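# Sort faulty pump bottles into the grey tray

## Task

Five empty pump bottles stand on the table, and one or two of them have a broken pump whose head stays pressed down after being pushed. Test them, then place every faulty bottle inside the grey tray and leave every working bottle upright on the table outside the tray. Each bottle must stay in its final spot without the robot supporting it. Finally open the grippers and pull the arms away, and everything must settle to rest shortly afterward. Nothing may fall or be pushed off the table.

## Robot and tools

Robot: two six-joint arms, left_arm and right_arm, each ending in a parallel two-pad gripper. The names are labels only; left_arm sits on the +y side. Shared world frame: origin on the table surface midway between the arms, +x out over the table, +z up. The gripper's fingers point along its own +z and close along its own x. The reported end_effector_position is the point midway between the pads; fingertips extend 17.5 mm past it. A flat block juts about 9 cm from the last joint axis toward the gripper's -y and rotates with it, so watch it near bottles and the tray. Turning only the last joint moves the pad midpoint around a 25 mm circle. Printed hand positions can be off, especially at long reach.

execute_actions takes "actions", a list holding zero or one item, plus optional "pictures" (true to get camera images). An empty list just reports the current state, with pictures. An action is {"rows": [...], "steps": n}, n from 5 to 15 control steps of 1/30 s (default 15). A wait is {"steps": n} with n up to 300 and no rows; it sends nothing new. Each row covers one step; if rows are fewer than steps, the last row repeats. A refused call sends nothing.

Each row is one flat list of 18 numbers covering both arms, even if one arm stays still: left_arm first (waist, shoulder, elbow, forearm roll, wrist pitch, wrist roll, then gripper position, force_limit, speed), then the same nine for right_arm. The six joint values are absolute target angles in radians, in the same form as the Joint positions line, not offsets. Ranges: waist, shoulder, forearm roll, wrist pitch and wrist roll -6.283 to 6.283; elbow -2.792 to 2.792. Asking more than 0.010 rad beyond a range end, and farther out than the current angle, gets the call refused; true ends may differ by 0.010 rad, and overshooting targets are clipped, reported as "joint sent to its limit" (possibly for an earlier action).

Gripper numbers are each in [-1, 1] and absolute. position: +1 fully open (50 mm gap), about -0.65 pads touching; send -1 to grasp, which closes until the object stops the pads. force_limit: per-pad force, roughly 20 N at -1, 102 N at 0, 185 N at +1 (actual can be ~17 % more). speed: gap change rate, 20 mm/s at -1, 85 at 0, 150 at +1. To leave a gripper unchanged, resend its previous three values; a 0 is a real command. New force or speed only apply after a position change of at least 0.01. To grip more gently, open first then close with the lower force.

Motion limits: joint targets move at most 2.09 rad/s (waist, shoulder), 3.14 (elbow), 3.93 (wrist joints), with 0.3 s ramp-up, and all joints of an arm are slowed to arrive together. Targets are held within a lead of the measured angle (0.456 rad waist/shoulder, 0.683 elbow, 0.854 wrist joints), and scaled back if they would move the gripper more than 70 mm from where it is. So large moves take several calls. Arms keep heading to the last row sent while you think or wait, until they settle or a step is HELD. Each action's result is read 5 steps before it ends; those steps run afterward.

Result lines: per arm, end_effector_position (m), end_effector_quat_wxyz, linear and angular velocity; Joint positions and Joint velocities (rad, rad/s) per arm in column order; joint torques in the same order (with per-arm offset, scale and noise); Flange force, the outside force on the gripper including held weight, noisy, "no reading" if unavailable. object_status: 0 moving, 1 stopped while opening, 2 stopped while closing (a grasp), 3 reached target or pads met (usually nothing held). Confirm a grasp by status 2. position_measured in counts: gap ≈ (250 − value) × 0.202 mm. With force_limit -1 the status stays 2 even if the object slips out, and grips on an immovable off-center object fade. "joint command not followed" means the clearance check altered joint targets; HELD marks steps where your row was partly not sent.

zoom_image: {"camera": name, "region": [x0, y0, x1, y1]} in pixels, origin top-left, region at most 504 by 504, giving a finer view of that camera's latest image. Cameras: cam_high, cam_low, cam_left_wrist, cam_right_wrist, all 896x504; calibration (K, distortion, T_world_to_cam) lets you project world points, with small errors.

finished_scene: {"scene": number of the current scene}; ends it irreversibly and reports success. Call only after releasing everything and moving clear.

Suggested order: locate the five bottles and the tray from images; press each pump head down gently from above with a closed gripper and look whether it rises again; grasp faulty bottles by the body, lift, place inside the tray and release; make sure good bottles stand upright outside it; open and retract both arms.

Avoid: arms contacting or pushing each other; pushes that reach 144 N on an arm or joint torques at load limits (waist/shoulder 306, elbow 144, wrist joints 40.5 N m), which freeze that arm for 10 s; knocking bottles over or off the table; dropping or slamming objects; long heavy holds that overheat motors (MOTOR HOT warns, then brakes engage). Random brief tugs on held items or pushes on loose ones may occur.

Each tool is called after "Call:" as name(argument=value, ...), one argument or row to a line, values as JSON.

## Session

Call:
execute_actions(
  actions=[],
)

Scene clock: 0.00 s of 5100.00 s.
left_arm: end_effector_position=(+0.6152, +0.5967, +0.3382) position_measured=3 object_status=3 end_effector_quat_wxyz=(-0.001, +0.665, +0.747, -0.000) end_effector_velocity=(-0.000, +0.000, +0.000) end_effector_angular_velocity=(+0.001, +0.000, -0.001) | right_arm: end_effector_position=(+0.3688, -0.4361, +0.3660) position_measured=3 object_status=3 end_effector_quat_wxyz=(-0.363, +0.595, +0.350, +0.626) end_effector_velocity=(-0.000, +0.000, -0.000) end_effector_angular_velocity=(+0.001, +0.002, +0.000)
Joint positions: left_arm=[-0.052  0.169  1.622  0.001  1.354 -0.054] | right_arm=[-0.574 -0.269  2.633  1.497  1.709 -0.8  ]
Joint velocities: left_arm=[-0.    -0.001  0.     0.001  0.     0.001] | right_arm=[0.    0.001 0.    0.    0.    0.001]
Joint torques (N m, as the joint torque sensors report them, + toward a larger angle): no reading
Flange force (N, the push that the arm receives, along the gripper's own x y z axes): no reading

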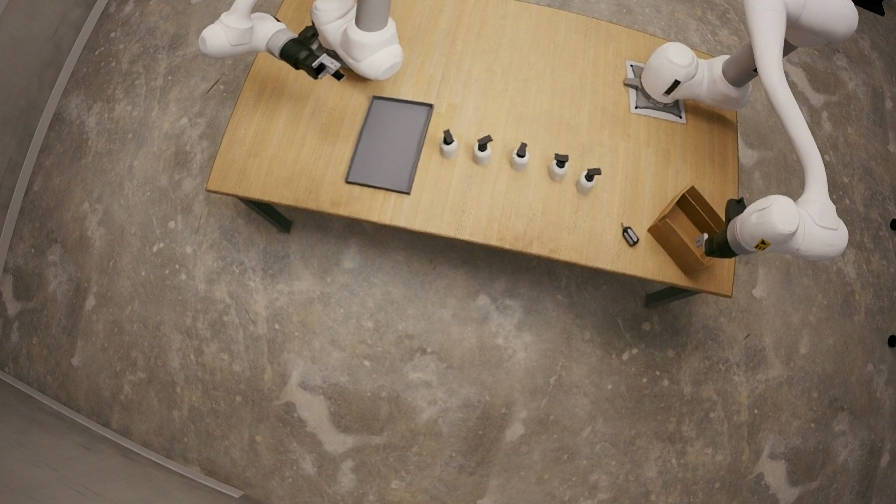

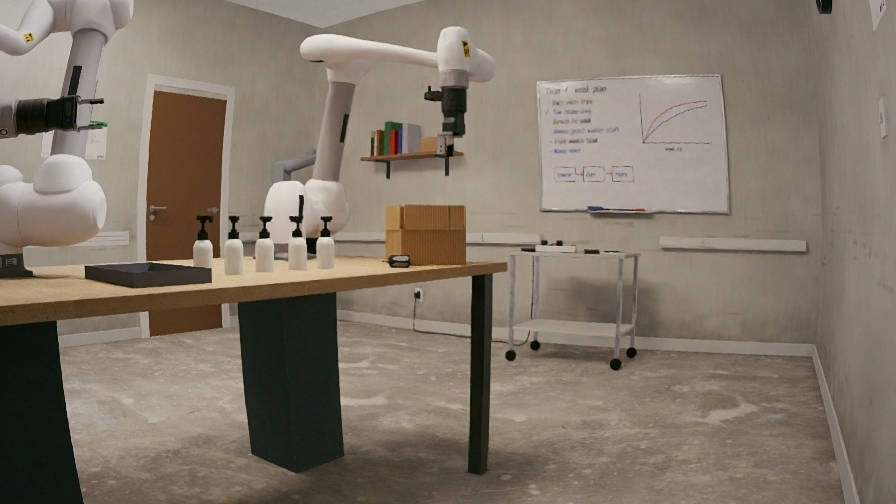

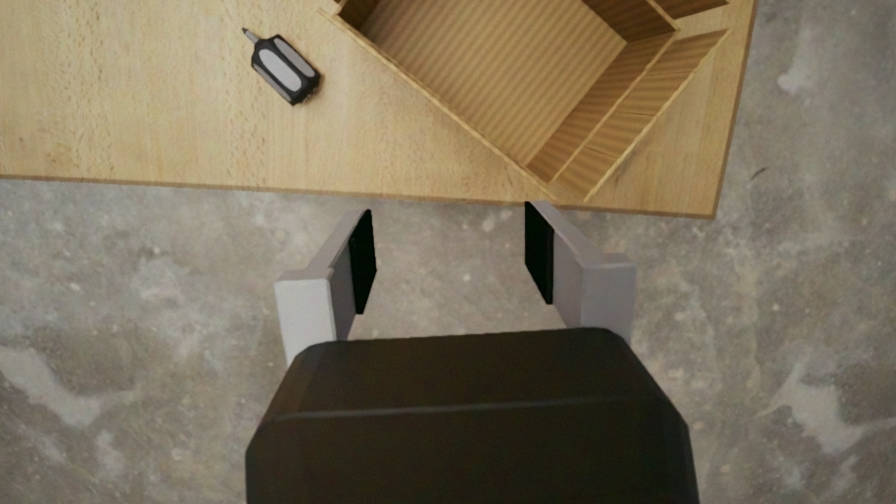

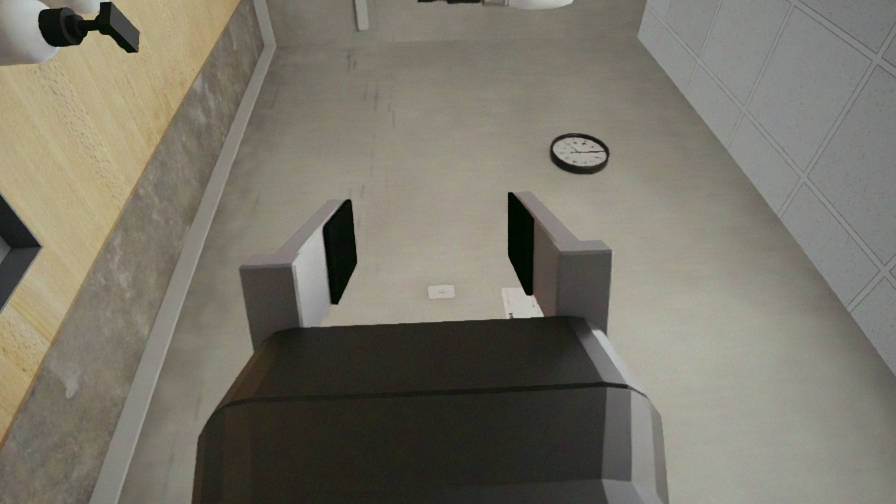

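Call:
execute_actions(
  actions=[
    {"rows":[[-0.6,0.169,1.622,0,1.351,-0.054,-1,-1,1,-0.574,-0.269,2.633,1.497,1.709,-0.8,1,0,0]]},
  ],
)

Call:
execute_actions(
  actions=[
    {"steps":30},
  ],
  pictures=true,
)

Scene clock: 0.73 s of 5100.00 s.
left_arm: end_effector_position=(+0.6171, +0.4674, +0.3381) position_measured=238 object_status=0 end_effector_quat_wxyz=(-0.001, +0.739, +0.674, -0.000) end_effector_velocity=(-0.047, -0.528, -0.000) end_effector_angular_velocity=(-0.004, -0.004, -0.844) | right_arm: end_effector_position=(+0.3688, -0.4362, +0.3660) position_measured=3 object_status=3 end_effector_quat_wxyz=(-0.363, +0.595, +0.349, +0.626) end_effector_velocity=(-0.001, +0.001, -0.001) end_effector_angular_velocity=(+0.004, +0.004, +0.001)
Joint positions: left_arm=[-0.259  0.169  1.622  0.001  1.353 -0.054] | right_arm=[-0.574 -0.269  2.633  1.497  1.709 -0.8  ]
Joint velocities: left_arm=[-0.846 -0.     0.    -0.003 -0.005 -0.001] | right_arm=[-0.     0.001  0.003 -0.     0.001  0.001]
Joint torques (N m, as the joint torque sensors report them, + toward a larger angle): left_arm=[  0.5  -66.39 -43.43   3.99   0.28   0.23] | right_arm=[  3.71  -7.33 -31.59   1.77   2.    -0.41]
Flange force (N, the push that the arm receives, along the gripper's own x y z axes): left_arm=[-1.4 3.3 3.5] | right_arm=[-0.9 4.5 -14.8]
Steps of this call (steps 1 to 12: nothing new was sent; steps 13 to 22: the first 10 steps of this action). Readings (joint positions | what the end effector reports):
13: left_arm=[-0.052 0.169 1.622 0.001 1.354 -0.054] | right_arm=[-0.574 -0.269 2.633 1.497 1.709 -0.800] | left_arm position_measured=16 object_status=0 | right_arm position_measured=3 object_status=3
14: left_arm=[-0.056 0.169 1.622 0.001 1.354 -0.054] | right_arm=[-0.574 -0.269 2.633 1.497 1.709 -0.800] | left_arm position_measured=41 object_status=0 | right_arm position_measured=3 object_status=3
16: left_arm=[-0.088 0.169 1.622 0.001 1.354 -0.054] | right_arm=[-0.574 -0.269 2.633 1.497 1.709 -0.800] | left_arm position_measured=90 object_status=0 | right_arm position_measured=3 object_status=3
20: left_arm=[-0.202 0.169 1.622 0.001 1.353 -0.054] | right_arm=[-0.574 -0.269 2.633 1.497 1.709 -0.800] | left_arm position_measured=189 object_status=0 | right_arm position_measured=3 object_status=3
22: the state above

Scene clock: 1.73 s of 5100.00 s.
left_arm: end_effector_position=(+0.5622, +0.2619, +0.3375) position_measured=251 object_status=3 end_effector_quat_wxyz=(-0.000, +0.842, +0.539, -0.000) end_effector_velocity=(-0.000, +0.000, +0.000) end_effector_angular_velocity=(+0.000, +0.000, +0.000) | right_arm: end_effector_position=(+0.3688, -0.4362, +0.3660) position_measured=3 object_status=3 end_effector_quat_wxyz=(-0.363, +0.595, +0.349, +0.626) end_effector_velocity=(+0.001, -0.001, +0.001) end_effector_angular_velocity=(-0.003, -0.003, -0.000)
Joint positions: left_arm=[-0.6    0.169  1.622 -0.     1.351 -0.054] | right_arm=[-0.574 -0.269  2.633  1.497  1.709 -0.8  ]
Joint velocities: left_arm=[-0. -0.  0.  0.  0. -0.] | right_arm=[ 0.    -0.    -0.003  0.    -0.001 -0.001]
Joint torques (N m, as the joint torque sensors report them, + toward a larger angle): left_arm=[  0.52 -64.13 -44.16   4.24  -0.03   0.2 ] | right_arm=[  0.71  -8.23 -32.16   1.96   1.42  -0.11]
Flange force (N, the push that the arm receives, along the gripper's own x y z axes): left_arm=[-0.7 2.6 3.2] | right_arm=[-4.4 8.0 -4.3]
Kept back: nothing.
Steps of this call (steps 1 to 5: the last 5 steps of your previous action; steps 6 to 30: the robot went on to your last target). Readings (joint positions | what the end effector reports):
1: left_arm=[-0.287 0.169 1.622 0.001 1.353 -0.054] | right_arm=[-0.574 -0.269 2.633 1.497 1.709 -0.800] | left_arm position_measured=251 object_status=0 | right_arm position_measured=3 object_status=3
2: left_arm=[-0.316 0.169 1.622 0.001 1.353 -0.054] | right_arm=[-0.574 -0.269 2.633 1.497 1.709 -0.800] | left_arm position_measured=251 object_status=0 | right_arm position_measured=3 object_status=3
4: left_arm=[-0.373 0.169 1.622 0.001 1.352 -0.054] | right_arm=[-0.574 -0.269 2.633 1.497 1.709 -0.800] | left_arm position_measured=251 object_status=0 | right_arm position_measured=3 object_status=3
8: left_arm=[-0.487 0.169 1.622 0.000 1.352 -0.054] | right_arm=[-0.574 -0.269 2.633 1.497 1.709 -0.800] | left_arm position_measured=251 object_status=3 | right_arm position_measured=3 object_status=3
30: the state above
All arms were judged still, so your last target was given up. Only a new action makes them travel on or press farther. Fingers that are still opening or closing keep moving.
camera_calibration (this result's frames):
cam_left_wrist: T_world_to_cam=[[0.46409, 0.885718, 0.0110907, -0.494024], [0.841654, -0.444836, 0.30617, -0.459431], [0.276114, -0.132756, -0.951912, 0.351005], [0, 0, 0, 1]] pos_world=[0.519036, 0.279793, 0.480269]
cam_right_wrist: T_world_to_cam=[[0.00614932, -0.0773789, 0.996983, -0.400122], [0.692436, -0.718974, -0.0600726, -0.547328], [0.721453, 0.690716, 0.0491587, 0.161715], [0, 0, 0, 1]] pos_world=[0.26478, -0.536175, 0.358085]

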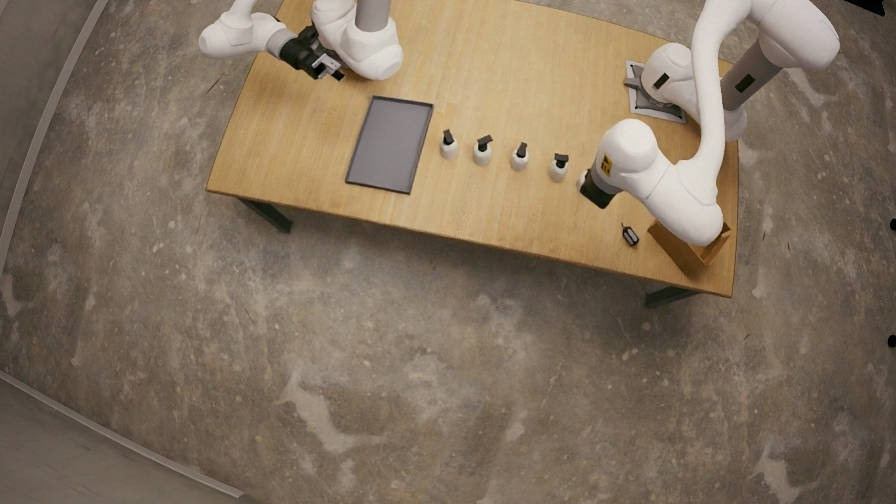

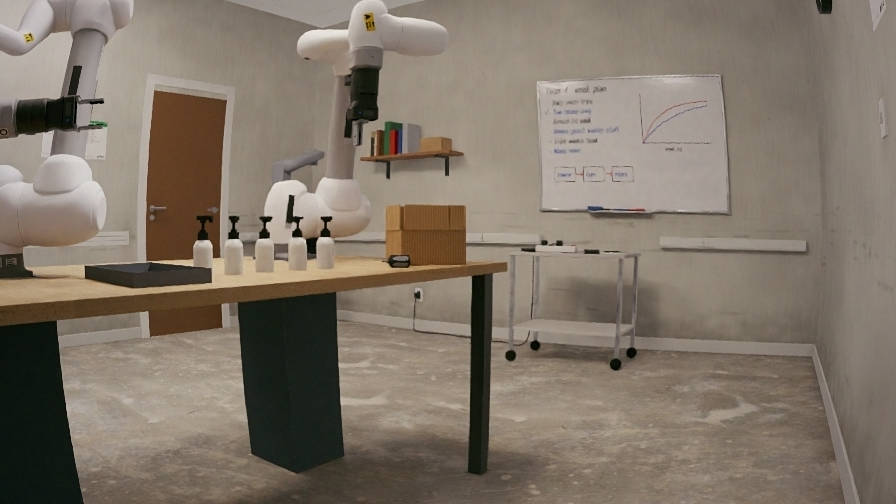

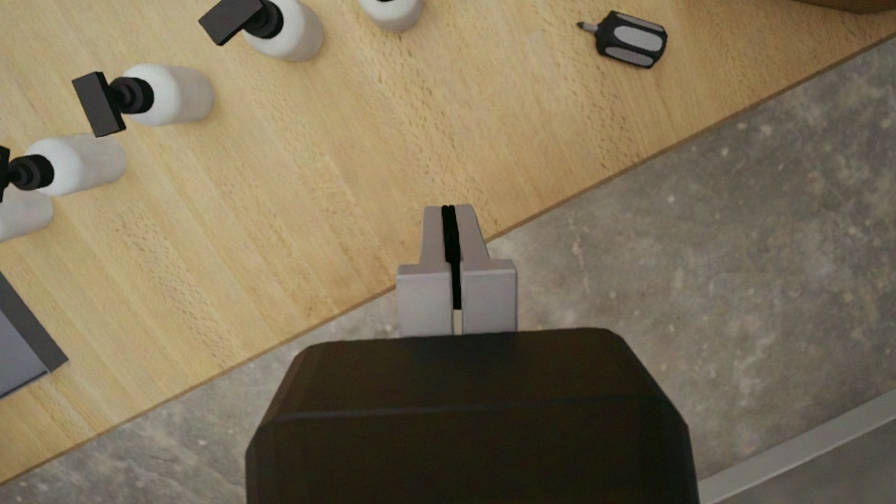

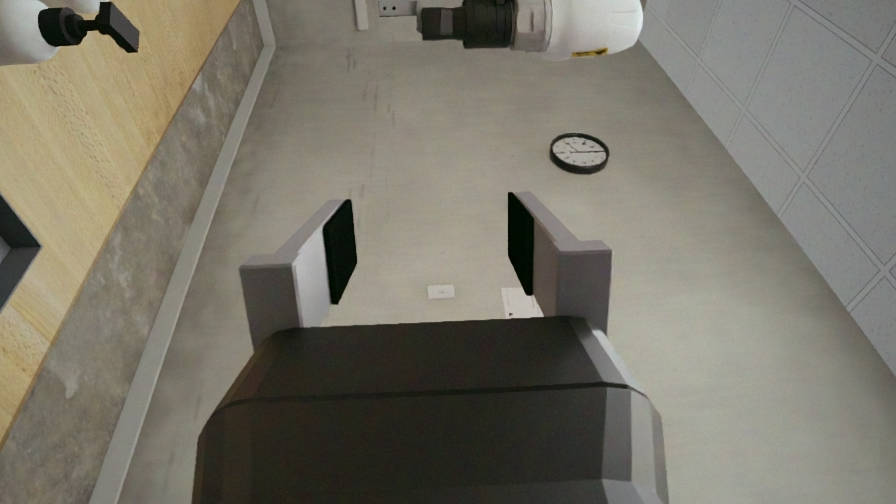

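Call:
execute_actions(
  actions=[
    {"rows":[[-0.663,0.015,1.937,0,1.19,-0.054,-1,-1,1,-0.574,-0.269,2.633,1.497,1.709,-0.8,1,0,0]]},
  ],
)

Call:
execute_actions(
  actions=[
    {"steps":15},
  ],
  pictures=true,
)

Call:
zoom_image(
  camera="cam_low",
  region=[170,130,390,290],
)

Call:
zoom_image(
  camera="cam_high",
  region=[420,100,640,220],
)

Scene clock: 2.50 s of 5100.00 s.
left_arm: end_effector_position=(+0.4530, +0.2866, +0.2684) position_measured=251 object_status=3 end_effector_quat_wxyz=(-0.000, +0.857, +0.515, -0.000) end_effector_velocity=(-0.312, +0.094, -0.198) end_effector_angular_velocity=(+0.001, +0.003, -0.155) | right_arm: end_effector_position=(+0.3688, -0.4362, +0.3660) position_measured=3 object_status=3 end_effector_quat_wxyz=(-0.363, +0.595, +0.349, +0.626) end_effector_velocity=(+0.001, -0.000, +0.000) end_effector_angular_velocity=(-0.001, -0.001, -0.001)
Joint positions: left_arm=[-0.657  0.03   1.906 -0.     1.206 -0.054] | right_arm=[-0.574 -0.269  2.633  1.497  1.709 -0.8  ]
Joint velocities: left_arm=[-0.156 -0.389  0.784 -0.001 -0.392 -0.   ] | right_arm=[-0.    -0.    -0.001  0.001 -0.001 -0.001]
Joint torques (N m, as the joint torque sensors report them, + toward a larger angle): left_arm=[  0.04 -36.42 -57.62   5.98  -1.29   0.22] | right_arm=[ -0.47 -11.15 -32.27   2.07   1.32   0.36]
Flange force (N, the push that the arm receives, along the gripper's own x y z axes): left_arm=[-0.1 5.3 5.2] | right_arm=[-13.3 15.6 -0.4]
Steps of this call (steps 1 to 13: nothing new was sent; steps 14 to 23: the first 10 steps of this action). Readings (joint positions | what the end effector reports):
14: left_arm=[-0.600 0.169 1.622 -0.000 1.351 -0.054] | right_arm=[-0.574 -0.269 2.633 1.497 1.709 -0.800] | left_arm position_measured=251 object_status=3 | right_arm position_measured=3 object_status=3
15: left_arm=[-0.601 0.166 1.629 -0.000 1.347 -0.054] | right_arm=[-0.574 -0.269 2.633 1.497 1.709 -0.800] | left_arm position_measured=251 object_status=3 | right_arm position_measured=3 object_status=3
17: left_arm=[-0.611 0.143 1.676 -0.000 1.323 -0.054] | right_arm=[-0.574 -0.269 2.633 1.497 1.709 -0.800] | left_arm position_measured=251 object_status=3 | right_arm position_measured=3 object_status=3
21: left_arm=[-0.643 0.064 1.837 -0.000 1.241 -0.054] | right_arm=[-0.574 -0.269 2.633 1.497 1.709 -0.800] | left_arm position_measured=251 object_status=3 | right_arm position_measured=3 object_status=3
23: the state above

Scene clock: 3.00 s of 5100.00 s.
left_arm: end_effector_position=(+0.4409, +0.2902, +0.2605) position_measured=251 object_status=3 end_effector_quat_wxyz=(-0.000, +0.859, +0.512, -0.000) end_effector_velocity=(-0.000, -0.000, +0.001) end_effector_angular_velocity=(+0.000, -0.001, -0.002) | right_arm: end_effector_position=(+0.3688, -0.4362, +0.3660) position_measured=3 object_status=3 end_effector_quat_wxyz=(-0.363, +0.595, +0.349, +0.626) end_effector_velocity=(-0.000, +0.000, +0.000) end_effector_angular_velocity=(-0.001, -0.001, +0.001)
Joint positions: left_arm=[-0.663  0.015  1.937 -0.     1.19  -0.054] | right_arm=[-0.574 -0.269  2.633  1.497  1.709 -0.8  ]
Joint velocities: left_arm=[-0.001 -0.001 -0.     0.001  0.001  0.001] | right_arm=[ 0.    -0.001  0.    -0.    -0.    -0.001]
Joint torques (N m, as the joint torque sensors report them, + toward a larger angle): left_arm=[  0.81 -46.4  -41.8    4.     0.07   0.1 ] | right_arm=[  2.08  -4.89 -33.23   2.06   1.86  -0.26]
Flange force (N, the push that the arm receives, along the gripper's own x y z axes): left_arm=[-1.6 4.6 4.2] | right_arm=[3.1 -2.8 -8.7]
Kept back: nothing.
Steps of this call (steps 1 to 5: the last 5 steps of your previous action; steps 6 to 15: the robot went on to your last target). Readings (joint positions | what the end effector reports):
1: left_arm=[-0.661 0.020 1.927 -0.000 1.196 -0.054] | right_arm=[-0.574 -0.269 2.633 1.497 1.709 -0.800] | left_arm position_measured=251 object_status=3 | right_arm position_measured=3 object_status=3
2: left_arm=[-0.663 0.016 1.936 -0.000 1.191 -0.054] | right_arm=[-0.574 -0.269 2.633 1.497 1.709 -0.800] | left_arm position_measured=251 object_status=3 | right_arm position_measured=3 object_status=3
4: left_arm=[-0.663 0.015 1.937 -0.000 1.190 -0.054] | right_arm=[-0.574 -0.269 2.633 1.497 1.709 -0.800] | left_arm position_measured=251 object_status=3 | right_arm position_measured=3 object_status=3
8: left_arm=[-0.663 0.015 1.937 -0.000 1.190 -0.054] | right_arm=[-0.574 -0.269 2.633 1.497 1.709 -0.800] | left_arm position_measured=251 object_status=3 | right_arm position_measured=3 object_status=3
15: the state above
camera_calibration (this result's frames):
cam_left_wrist: T_world_to_cam=[[0.518933, 0.854743, 0.0111075, -0.477128], [0.811947, -0.496931, 0.30627, -0.292914], [0.267301, -0.149915, -0.95188, 0.323787], [0, 0, 0, 1]] pos_world=[0.39888, 0.310804, 0.403216]
cam_right_wrist: T_world_to_cam=[[0.00614979, -0.0773791, 0.996983, -0.400122], [0.692436, -0.718974, -0.0600732, -0.547328], [0.721453, 0.690716, 0.0491586, 0.161715], [0, 0, 0, 1]] pos_world=[0.26478, -0.536175, 0.358085]

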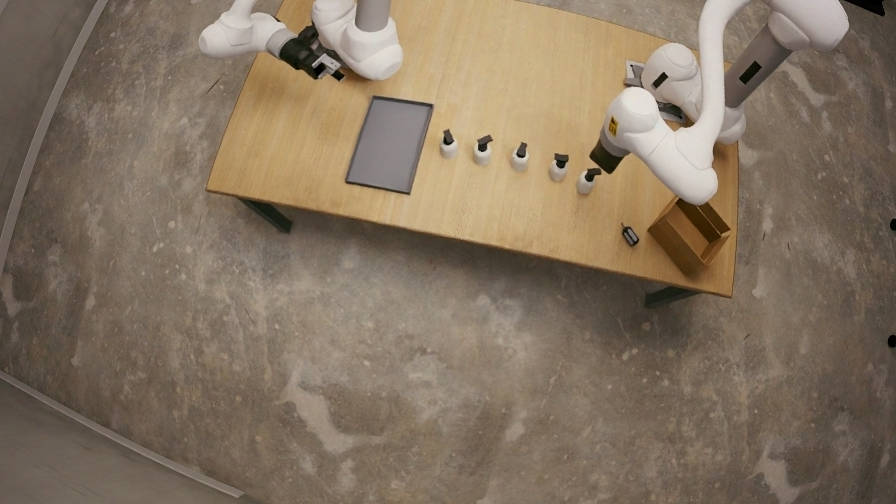

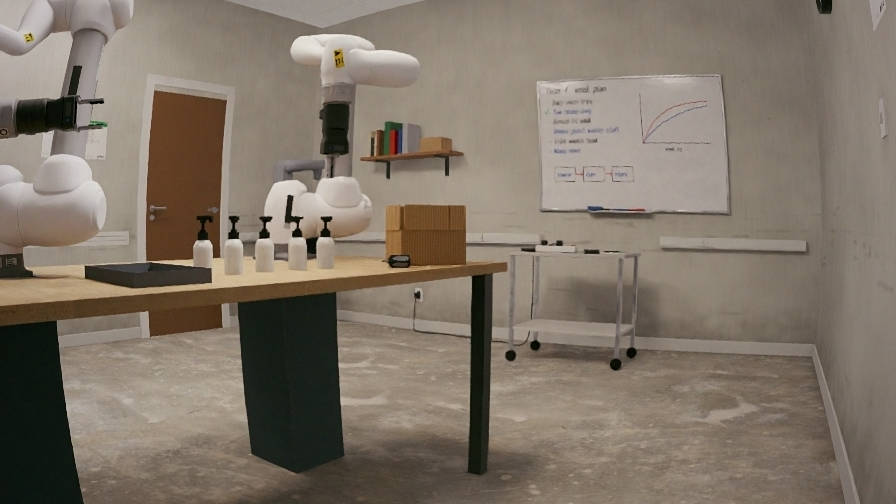

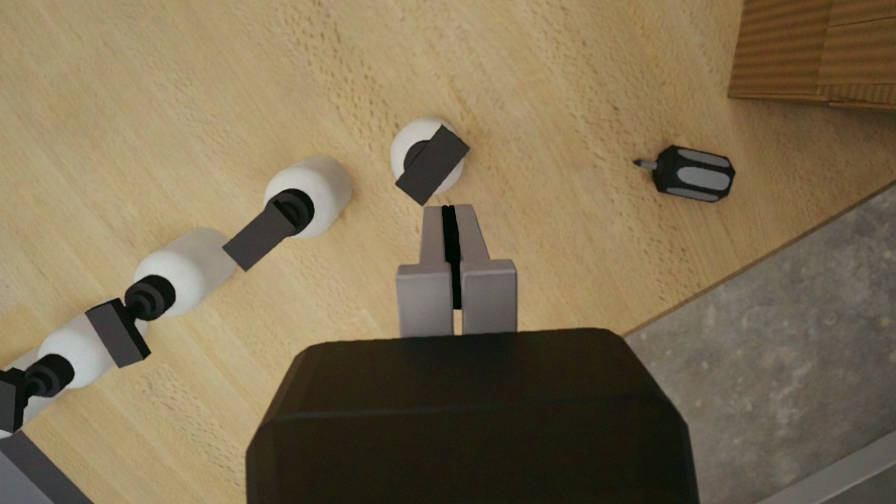

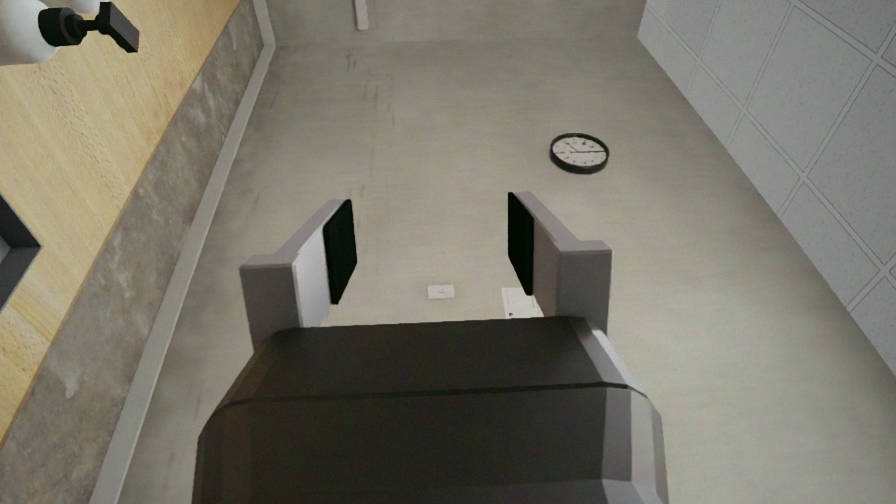

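Region (170, 130, 390, 290) of cam_low's 896x504 image, scaled by 2.291, with more detail than that image has; it fills the top 367 rows of this view, and the rest is white.

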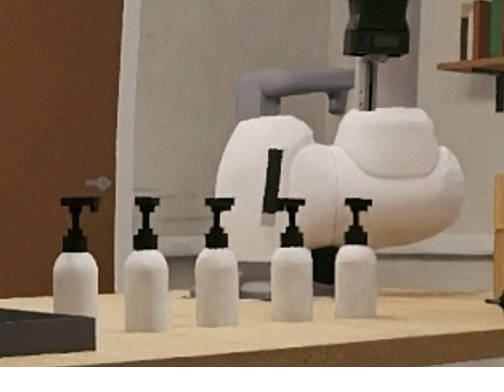

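Region (420, 100, 640, 220) of cam_high's 896x504 image, scaled by 2.291, with more detail than that image has; it fills the top 275 rows of this view, and the rest is white.

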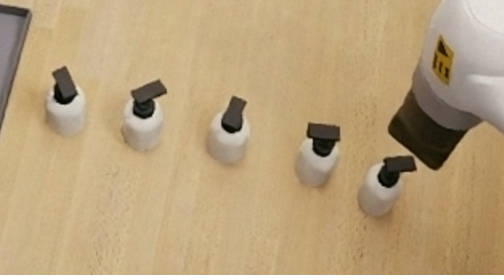

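Call:
execute_actions(
  actions=[
    {"rows":[[-0.687,0.0785,2.0514,0,1.012,-0.054,-1,-1,1,-0.574,-0.269,2.633,1.497,1.709,-0.8,1,0,0]]},
  ],
)

Call:
execute_actions(
  actions=[
    {"rows":[[-0.687,0.1026,2.0765,0,0.9625,-0.054,-1,-1,1,-0.574,-0.269,2.633,1.497,1.709,-0.8,1,0,0]]},
  ],
  pictures=true,
)

Call:
zoom_image(
  camera="cam_low",
  region=[170,130,390,290],
)

Scene clock: 3.83 s of 5100.00 s.
left_arm: end_effector_position=(+0.4303, +0.2828, +0.1699) position_measured=251 object_status=3 end_effector_quat_wxyz=(-0.001, +0.865, +0.502, -0.000) end_effector_velocity=(+0.001, -0.001, +0.001) end_effector_angular_velocity=(-0.003, -0.008, -0.002) | right_arm: end_effector_position=(+0.3688, -0.4362, +0.3660) position_measured=3 object_status=3 end_effector_quat_wxyz=(-0.363, +0.595, +0.349, +0.626) end_effector_velocity=(-0.000, +0.000, +0.000) end_effector_angular_velocity=(+0.000, -0.000, +0.001)
Joint positions: left_arm=[-0.687  0.079  2.052  0.     1.012 -0.054] | right_arm=[-0.574 -0.269  2.633  1.497  1.709 -0.8  ]
Joint velocities: left_arm=[-0.001 -0.002  0.     0.002 -0.006 -0.   ] | right_arm=[ 0.    -0.    -0.    -0.     0.001  0.   ]
Joint torques (N m, as the joint torque sensors report them, + toward a larger angle): left_arm=[  0.5  -51.05 -39.72   3.69  -0.2    0.22] | right_arm=[  1.36  -8.33 -32.31   2.61   1.82   0.09]
Flange force (N, the push that the arm receives, along the gripper's own x y z axes): left_arm=[-1.7 4.7 7.5] | right_arm=[-6.3 7.3 -8.1]
Steps of this call (steps 1 to 15: the robot went on to your last target; steps 16 to 25: the first 10 steps of this action). Readings (joint positions | what the end effector reports):
16: left_arm=[-0.663 0.015 1.937 0.000 1.189 -0.054] | right_arm=[-0.574 -0.269 2.633 1.497 1.709 -0.800] | left_arm position_measured=251 object_status=3 | right_arm position_measured=3 object_status=3
17: left_arm=[-0.664 0.018 1.942 0.000 1.181 -0.054] | right_arm=[-0.574 -0.269 2.633 1.497 1.709 -0.800] | left_arm position_measured=251 object_status=3 | right_arm position_measured=3 object_status=3
19: left_arm=[-0.672 0.038 1.980 0.000 1.121 -0.054] | right_arm=[-0.574 -0.269 2.633 1.497 1.709 -0.800] | left_arm position_measured=251 object_status=3 | right_arm position_measured=3 object_status=3
23: left_arm=[-0.687 0.079 2.051 0.000 1.014 -0.054] | right_arm=[-0.574 -0.269 2.633 1.497 1.709 -0.800] | left_arm position_measured=251 object_status=3 | right_arm position_measured=3 object_status=3
25: the state above

Scene clock: 4.33 s of 5100.00 s.
left_arm: end_effector_position=(+0.4301, +0.2827, +0.1457) position_measured=251 object_status=3 end_effector_quat_wxyz=(-0.000, +0.865, +0.502, -0.000) end_effector_velocity=(+0.001, +0.000, +0.001) end_effector_angular_velocity=(-0.001, -0.002, +0.002) | right_arm: end_effector_position=(+0.3688, -0.4362, +0.3660) position_measured=3 object_status=3 end_effector_quat_wxyz=(-0.363, +0.595, +0.349, +0.626) end_effector_velocity=(-0.000, +0.000, +0.000) end_effector_angular_velocity=(+0.001, +0.001, +0.000)
Joint positions: left_arm=[-0.687  0.103  2.077 -0.     0.963 -0.054] | right_arm=[-0.574 -0.269  2.633  1.497  1.709 -0.8  ]
Joint velocities: left_arm=[ 0.001 -0.001 -0.001  0.    -0.    -0.001] | right_arm=[ 0.    -0.     0.     0.     0.     0.001]
Joint torques (N m, as the joint torque sensors report them, + toward a larger angle): left_arm=[  0.55 -50.07 -37.99   3.49  -0.04   0.29] | right_arm=[  1.68  -8.74 -32.38   1.86   1.87   0.12]
Flange force (N, the push that the arm receives, along the gripper's own x y z axes): left_arm=[-1.2 0.9 4.8] | right_arm=[-7.0 8.7 -7.1]
Steps of this call (steps 1 to 5: the last 5 steps of your previous action; steps 6 to 15: the first 10 steps of this action). Readings (joint positions | what the end effector reports):
6: left_arm=[-0.687 0.079 2.052 0.000 1.011 -0.054] | right_arm=[-0.574 -0.269 2.633 1.497 1.709 -0.800] | left_arm position_measured=251 object_status=3 | right_arm position_measured=3 object_status=3
7: left_arm=[-0.687 0.082 2.055 0.000 1.003 -0.054] | right_arm=[-0.574 -0.269 2.633 1.497 1.709 -0.800] | left_arm position_measured=251 object_status=3 | right_arm position_measured=3 object_status=3
9: left_arm=[-0.687 0.100 2.074 -0.000 0.967 -0.054] | right_arm=[-0.574 -0.269 2.633 1.497 1.709 -0.800] | left_arm position_measured=251 object_status=3 | right_arm position_measured=3 object_status=3
13: left_arm=[-0.687 0.103 2.077 -0.000 0.963 -0.054] | right_arm=[-0.574 -0.269 2.633 1.497 1.709 -0.800] | left_arm position_measured=251 object_status=3 | right_arm position_measured=3 object_status=3
15: the state above
camera_calibration (this result's frames):
cam_left_wrist: T_world_to_cam=[[0.539201, 0.842106, 0.0109366, -0.468993], [0.799837, -0.516115, 0.306409, -0.242101], [0.263673, -0.156468, -0.951837, 0.219686], [0, 0, 0, 1]] pos_world=[0.388597, 0.304364, 0.288417]
cam_right_wrist: T_world_to_cam=[[0.00614989, -0.0773793, 0.996983, -0.400122], [0.692436, -0.718974, -0.0600734, -0.547328], [0.721453, 0.690716, 0.0491586, 0.161715], [0, 0, 0, 1]] pos_world=[0.26478, -0.536175, 0.358085]

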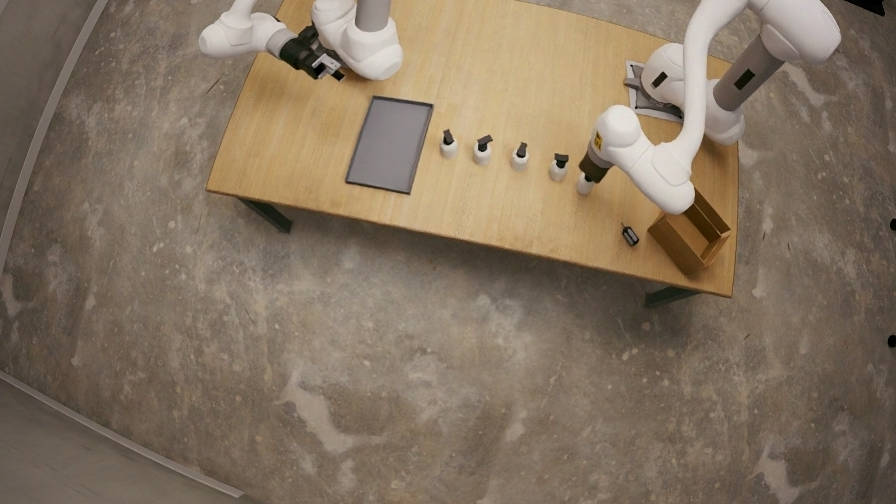

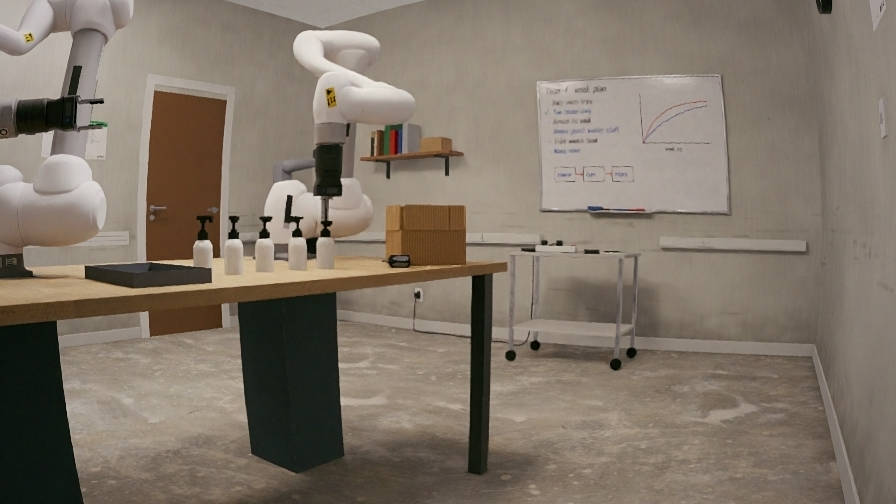

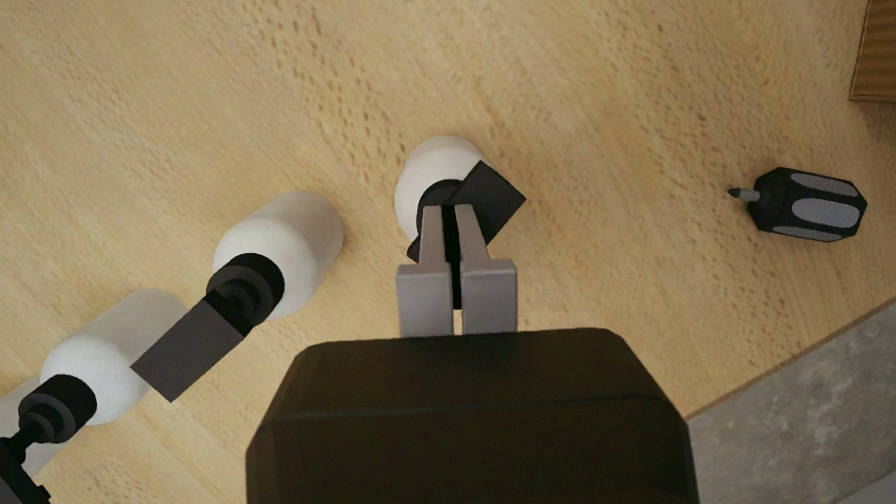

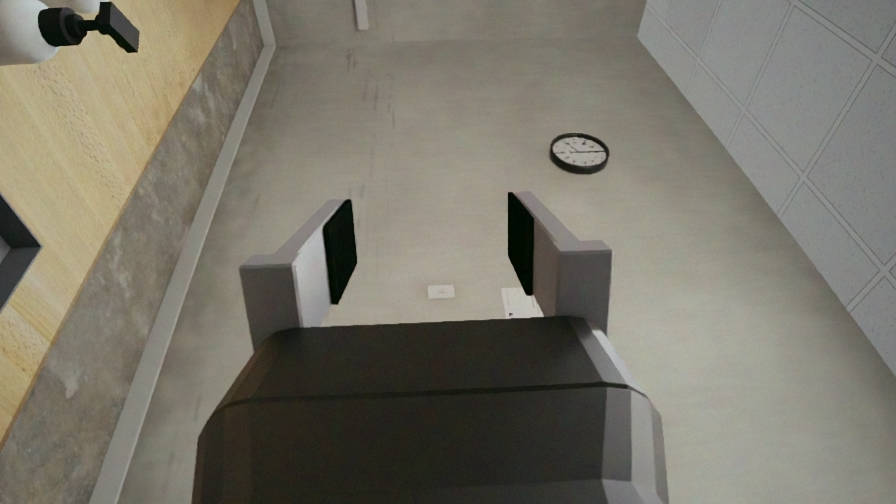

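Region (170, 130, 390, 290) of cam_low's 896x504 image, scaled by 2.291, with more detail than that image has; it fills the top 367 rows of this view, and the rest is white.

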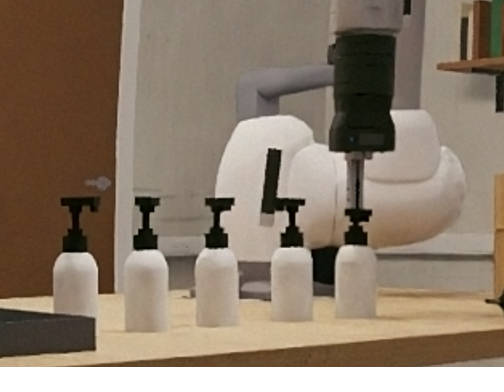

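Call:
execute_actions(
  actions=[
    {"steps":7,"rows":[[-0.687,0.0785,2.0514,0,1.012,-0.054,-1,-1,1,-0.574,-0.269,2.633,1.497,1.709,-0.8,1,0,0]]},
  ],
)

Call:
execute_actions(
  actions=[
    {"rows":[[-0.851,0.1273,1.9961,0,1.0182,-0.054,-1,-1,1,-0.574,-0.269,2.633,1.497,1.709,-0.8,1,0,0]]},
  ],
)

Call:
execute_actions(
  actions=[
    {"steps":12,"rows":[[-0.851,0.152,2.0215,0,0.9681,-0.054,-1,-1,1,-0.574,-0.269,2.633,1.497,1.709,-0.8,1,0,0]]},
  ],
  pictures=true,
)

Scene clock: 4.60 s of 5100.00 s.
left_arm: end_effector_position=(+0.4300, +0.2829, +0.1496) position_measured=251 object_status=3 end_effector_quat_wxyz=(-0.001, +0.865, +0.502, -0.000) end_effector_velocity=(-0.006, +0.004, +0.202) end_effector_angular_velocity=(+0.026, +0.039, -0.001) | right_arm: end_effector_position=(+0.3688, -0.4362, +0.3660) position_measured=3 object_status=3 end_effector_quat_wxyz=(-0.363, +0.595, +0.349, +0.626) end_effector_velocity=(-0.000, +0.000, -0.000) end_effector_angular_velocity=(-0.001, -0.001, -0.001)
Joint positions: left_arm=[-0.687  0.099  2.072 -0.     0.972 -0.054] | right_arm=[-0.574 -0.269  2.633  1.497  1.709 -0.8  ]
Joint velocities: left_arm=[-0.001 -0.198 -0.211  0.     0.455 -0.   ] | right_arm=[-0.    -0.001  0.     0.    -0.    -0.001]
Joint torques (N m, as the joint torque sensors report them, + toward a larger angle): left_arm=[  3.36 -92.34 -58.81   5.6   -0.09   0.23] | right_arm=[  0.24  -8.08 -31.13   2.06   1.6   -0.06]
Flange force (N, the push that the arm receives, along the gripper's own x y z axes): left_arm=[1.4 0.9 8.1] | right_arm=[-3.6 9.3 -2.1]
Steps of this call (steps 1 to 5: the last 5 steps of your previous action; step 6: the robot went on to your last target; steps 7 to 8: the first 2 steps of this action). Readings (joint positions | what the end effector reports):
7: left_arm=[-0.687 0.102 2.076 -0.000 0.963 -0.054] | right_arm=[-0.574 -0.269 2.633 1.497 1.709 -0.800] | left_arm position_measured=251 object_status=3 | right_arm position_measured=3 object_status=3
8: the state above

Scene clock: 5.10 s of 5100.00 s.
left_arm: end_effector_position=(+0.4089, +0.1936, +0.1700) position_measured=251 object_status=3 end_effector_quat_wxyz=(-0.000, +0.903, +0.429, -0.000) end_effector_velocity=(-0.013, -0.035, -0.001) end_effector_angular_velocity=(+0.003, +0.001, -0.069) | right_arm: end_effector_position=(+0.3688, -0.4362, +0.3660) position_measured=3 object_status=3 end_effector_quat_wxyz=(-0.363, +0.595, +0.349, +0.626) end_effector_velocity=(-0.000, +0.000, -0.000) end_effector_angular_velocity=(+0.000, +0.000, +0.000)
Joint positions: left_arm=[-0.85   0.127  1.996 -0.     1.018 -0.054] | right_arm=[-0.574 -0.269  2.633  1.497  1.709 -0.8  ]
Joint velocities: left_arm=[-0.067  0.02  -0.021  0.002  0.003  0.001] | right_arm=[ 0.     0.     0.001  0.     0.    -0.001]
Joint torques (N m, as the joint torque sensors report them, + toward a larger angle): left_arm=[ 23.76 -70.91 -33.28   4.35   0.2    0.14] | right_arm=[  3.1   -8.18 -32.33   2.35   2.09  -0.26]
Flange force (N, the push that the arm receives, along the gripper's own x y z axes): left_arm=[0.0 2.6 3.2] | right_arm=[-4.4 5.8 -13.8]
Steps of this call (steps 1 to 5: the last 5 steps of your previous action; steps 6 to 15: the first 10 steps of this action). Readings (joint positions | what the end effector reports):
6: left_arm=[-0.687 0.078 2.051 0.000 1.012 -0.054] | right_arm=[-0.574 -0.269 2.633 1.497 1.709 -0.800] | left_arm position_measured=251 object_status=3 | right_arm position_measured=3 object_status=3
7: left_arm=[-0.692 0.079 2.050 0.000 1.012 -0.054] | right_arm=[-0.574 -0.269 2.633 1.497 1.709 -0.800] | left_arm position_measured=251 object_status=3 | right_arm position_measured=3 object_status=3
9: left_arm=[-0.723 0.089 2.040 0.000 1.013 -0.054] | right_arm=[-0.574 -0.269 2.633 1.497 1.709 -0.800] | left_arm position_measured=251 object_status=3 | right_arm position_measured=3 object_status=3
13: left_arm=[-0.831 0.121 2.003 0.000 1.017 -0.054] | right_arm=[-0.574 -0.269 2.633 1.497 1.709 -0.800] | left_arm position_measured=251 object_status=3 | right_arm position_measured=3 object_status=3
15: the state above

Scene clock: 5.50 s of 5100.00 s.
left_arm: end_effector_position=(+0.4085, +0.1933, +0.1443) position_measured=251 object_status=3 end_effector_quat_wxyz=(-0.000, +0.903, +0.429, -0.000) end_effector_velocity=(+0.001, -0.000, -0.001) end_effector_angular_velocity=(-0.001, -0.002, +0.001) | right_arm: end_effector_position=(+0.3688, -0.4362, +0.3660) position_measured=3 object_status=3 end_effector_quat_wxyz=(-0.363, +0.595, +0.349, +0.626) end_effector_velocity=(+0.000, -0.000, +0.000) end_effector_angular_velocity=(+0.001, +0.001, -0.000)
Joint positions: left_arm=[-0.851  0.152  2.022 -0.     0.968 -0.054] | right_arm=[-0.574 -0.269  2.633  1.497  1.709 -0.8  ]
Joint velocities: left_arm=[ 0.001  0.001  0.     0.001 -0.003 -0.001] | right_arm=[ 0.     0.001 -0.     0.001  0.     0.001]
Joint torques (N m, as the joint torque sensors report them, + toward a larger angle): left_arm=[  0.75 -59.61 -36.07   3.79   0.02   0.22] | right_arm=[  0.73  -9.42 -32.9    2.51   1.46  -0.17]
Flange force (N, the push that the arm receives, along the gripper's own x y z axes): left_arm=[-0.6 8.6 3.1] | right_arm=[-9.1 9.6 -6.4]
Steps of this call (steps 1 to 5: the last 5 steps of your previous action; steps 6 to 12: the first 7 steps of this action). Readings (joint positions | what the end effector reports):
6: left_arm=[-0.851 0.128 1.996 -0.000 1.018 -0.054] | right_arm=[-0.574 -0.269 2.633 1.497 1.709 -0.800] | left_arm position_measured=251 object_status=3 | right_arm position_measured=3 object_status=3
7: left_arm=[-0.851 0.131 1.999 -0.000 1.009 -0.054] | right_arm=[-0.574 -0.269 2.633 1.497 1.709 -0.800] | left_arm position_measured=251 object_status=3 | right_arm position_measured=3 object_status=3
9: left_arm=[-0.851 0.150 2.019 -0.000 0.973 -0.054] | right_arm=[-0.574 -0.269 2.633 1.497 1.709 -0.800] | left_arm position_measured=251 object_status=3 | right_arm position_measured=3 object_status=3
12: the state above
camera_calibration (this result's frames):
cam_left_wrist: T_world_to_cam=[[0.669443, 0.742783, 0.0109721, -0.416044], [0.704919, -0.639839, 0.306097, -0.207845], [0.234384, -0.19718, -0.951937, 0.229872], [0, 0, 0, 1]] pos_world=[0.371153, 0.22137, 0.287009]
cam_right_wrist: T_world_to_cam=[[0.00614959, -0.0773791, 0.996983, -0.400122], [0.692436, -0.718974, -0.060073, -0.547328], [0.721453, 0.690716, 0.0491587, 0.161715], [0, 0, 0, 1]] pos_world=[0.26478, -0.536175, 0.358085]

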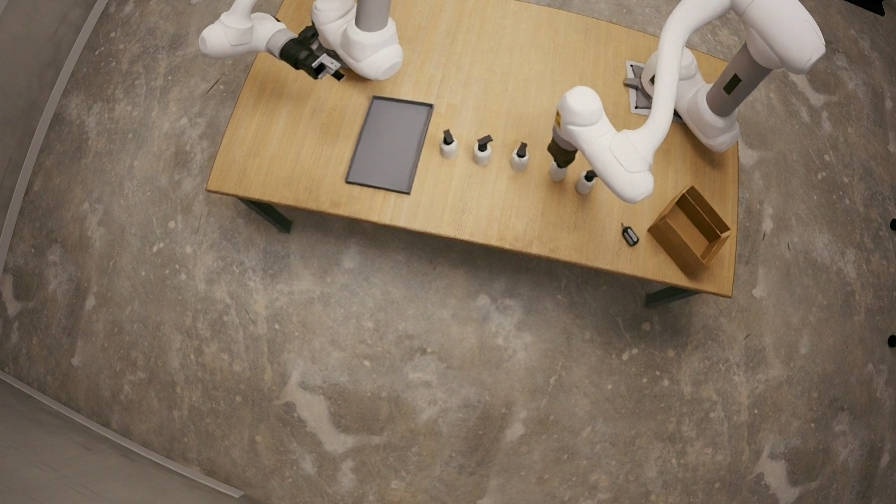

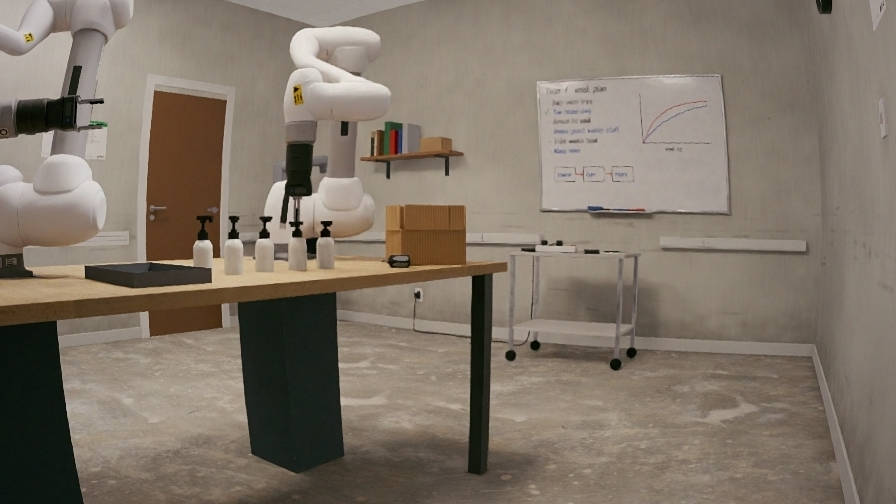

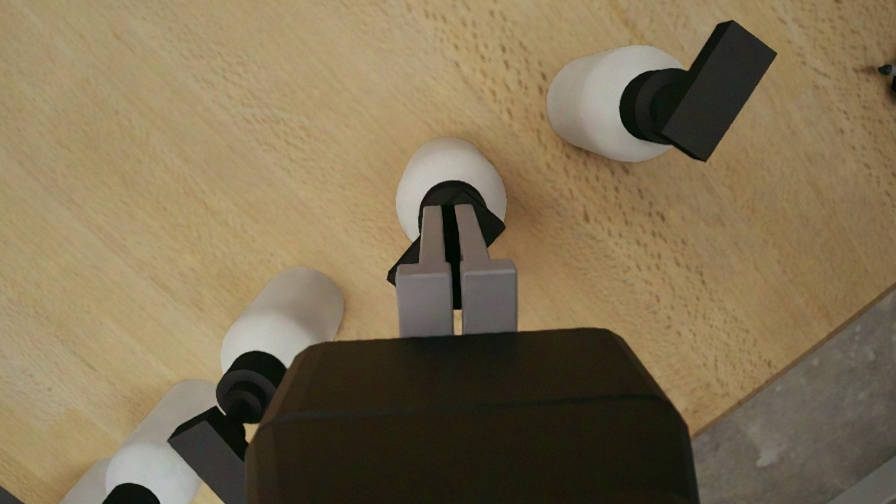

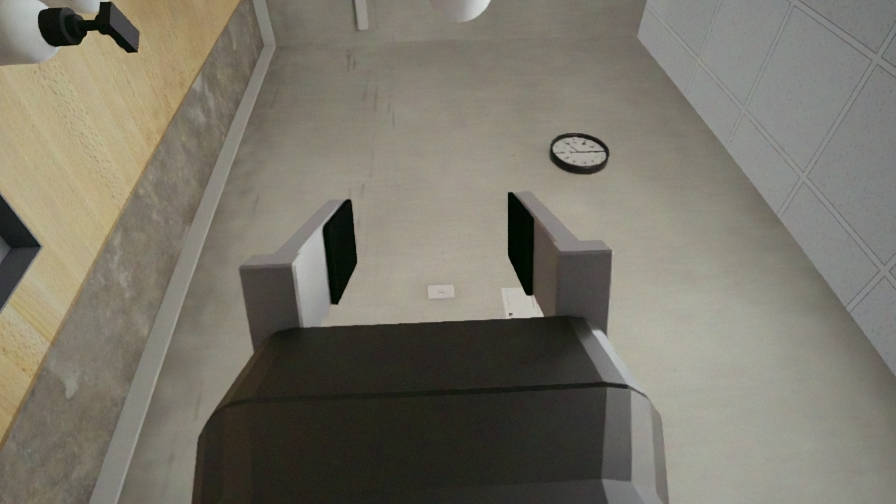

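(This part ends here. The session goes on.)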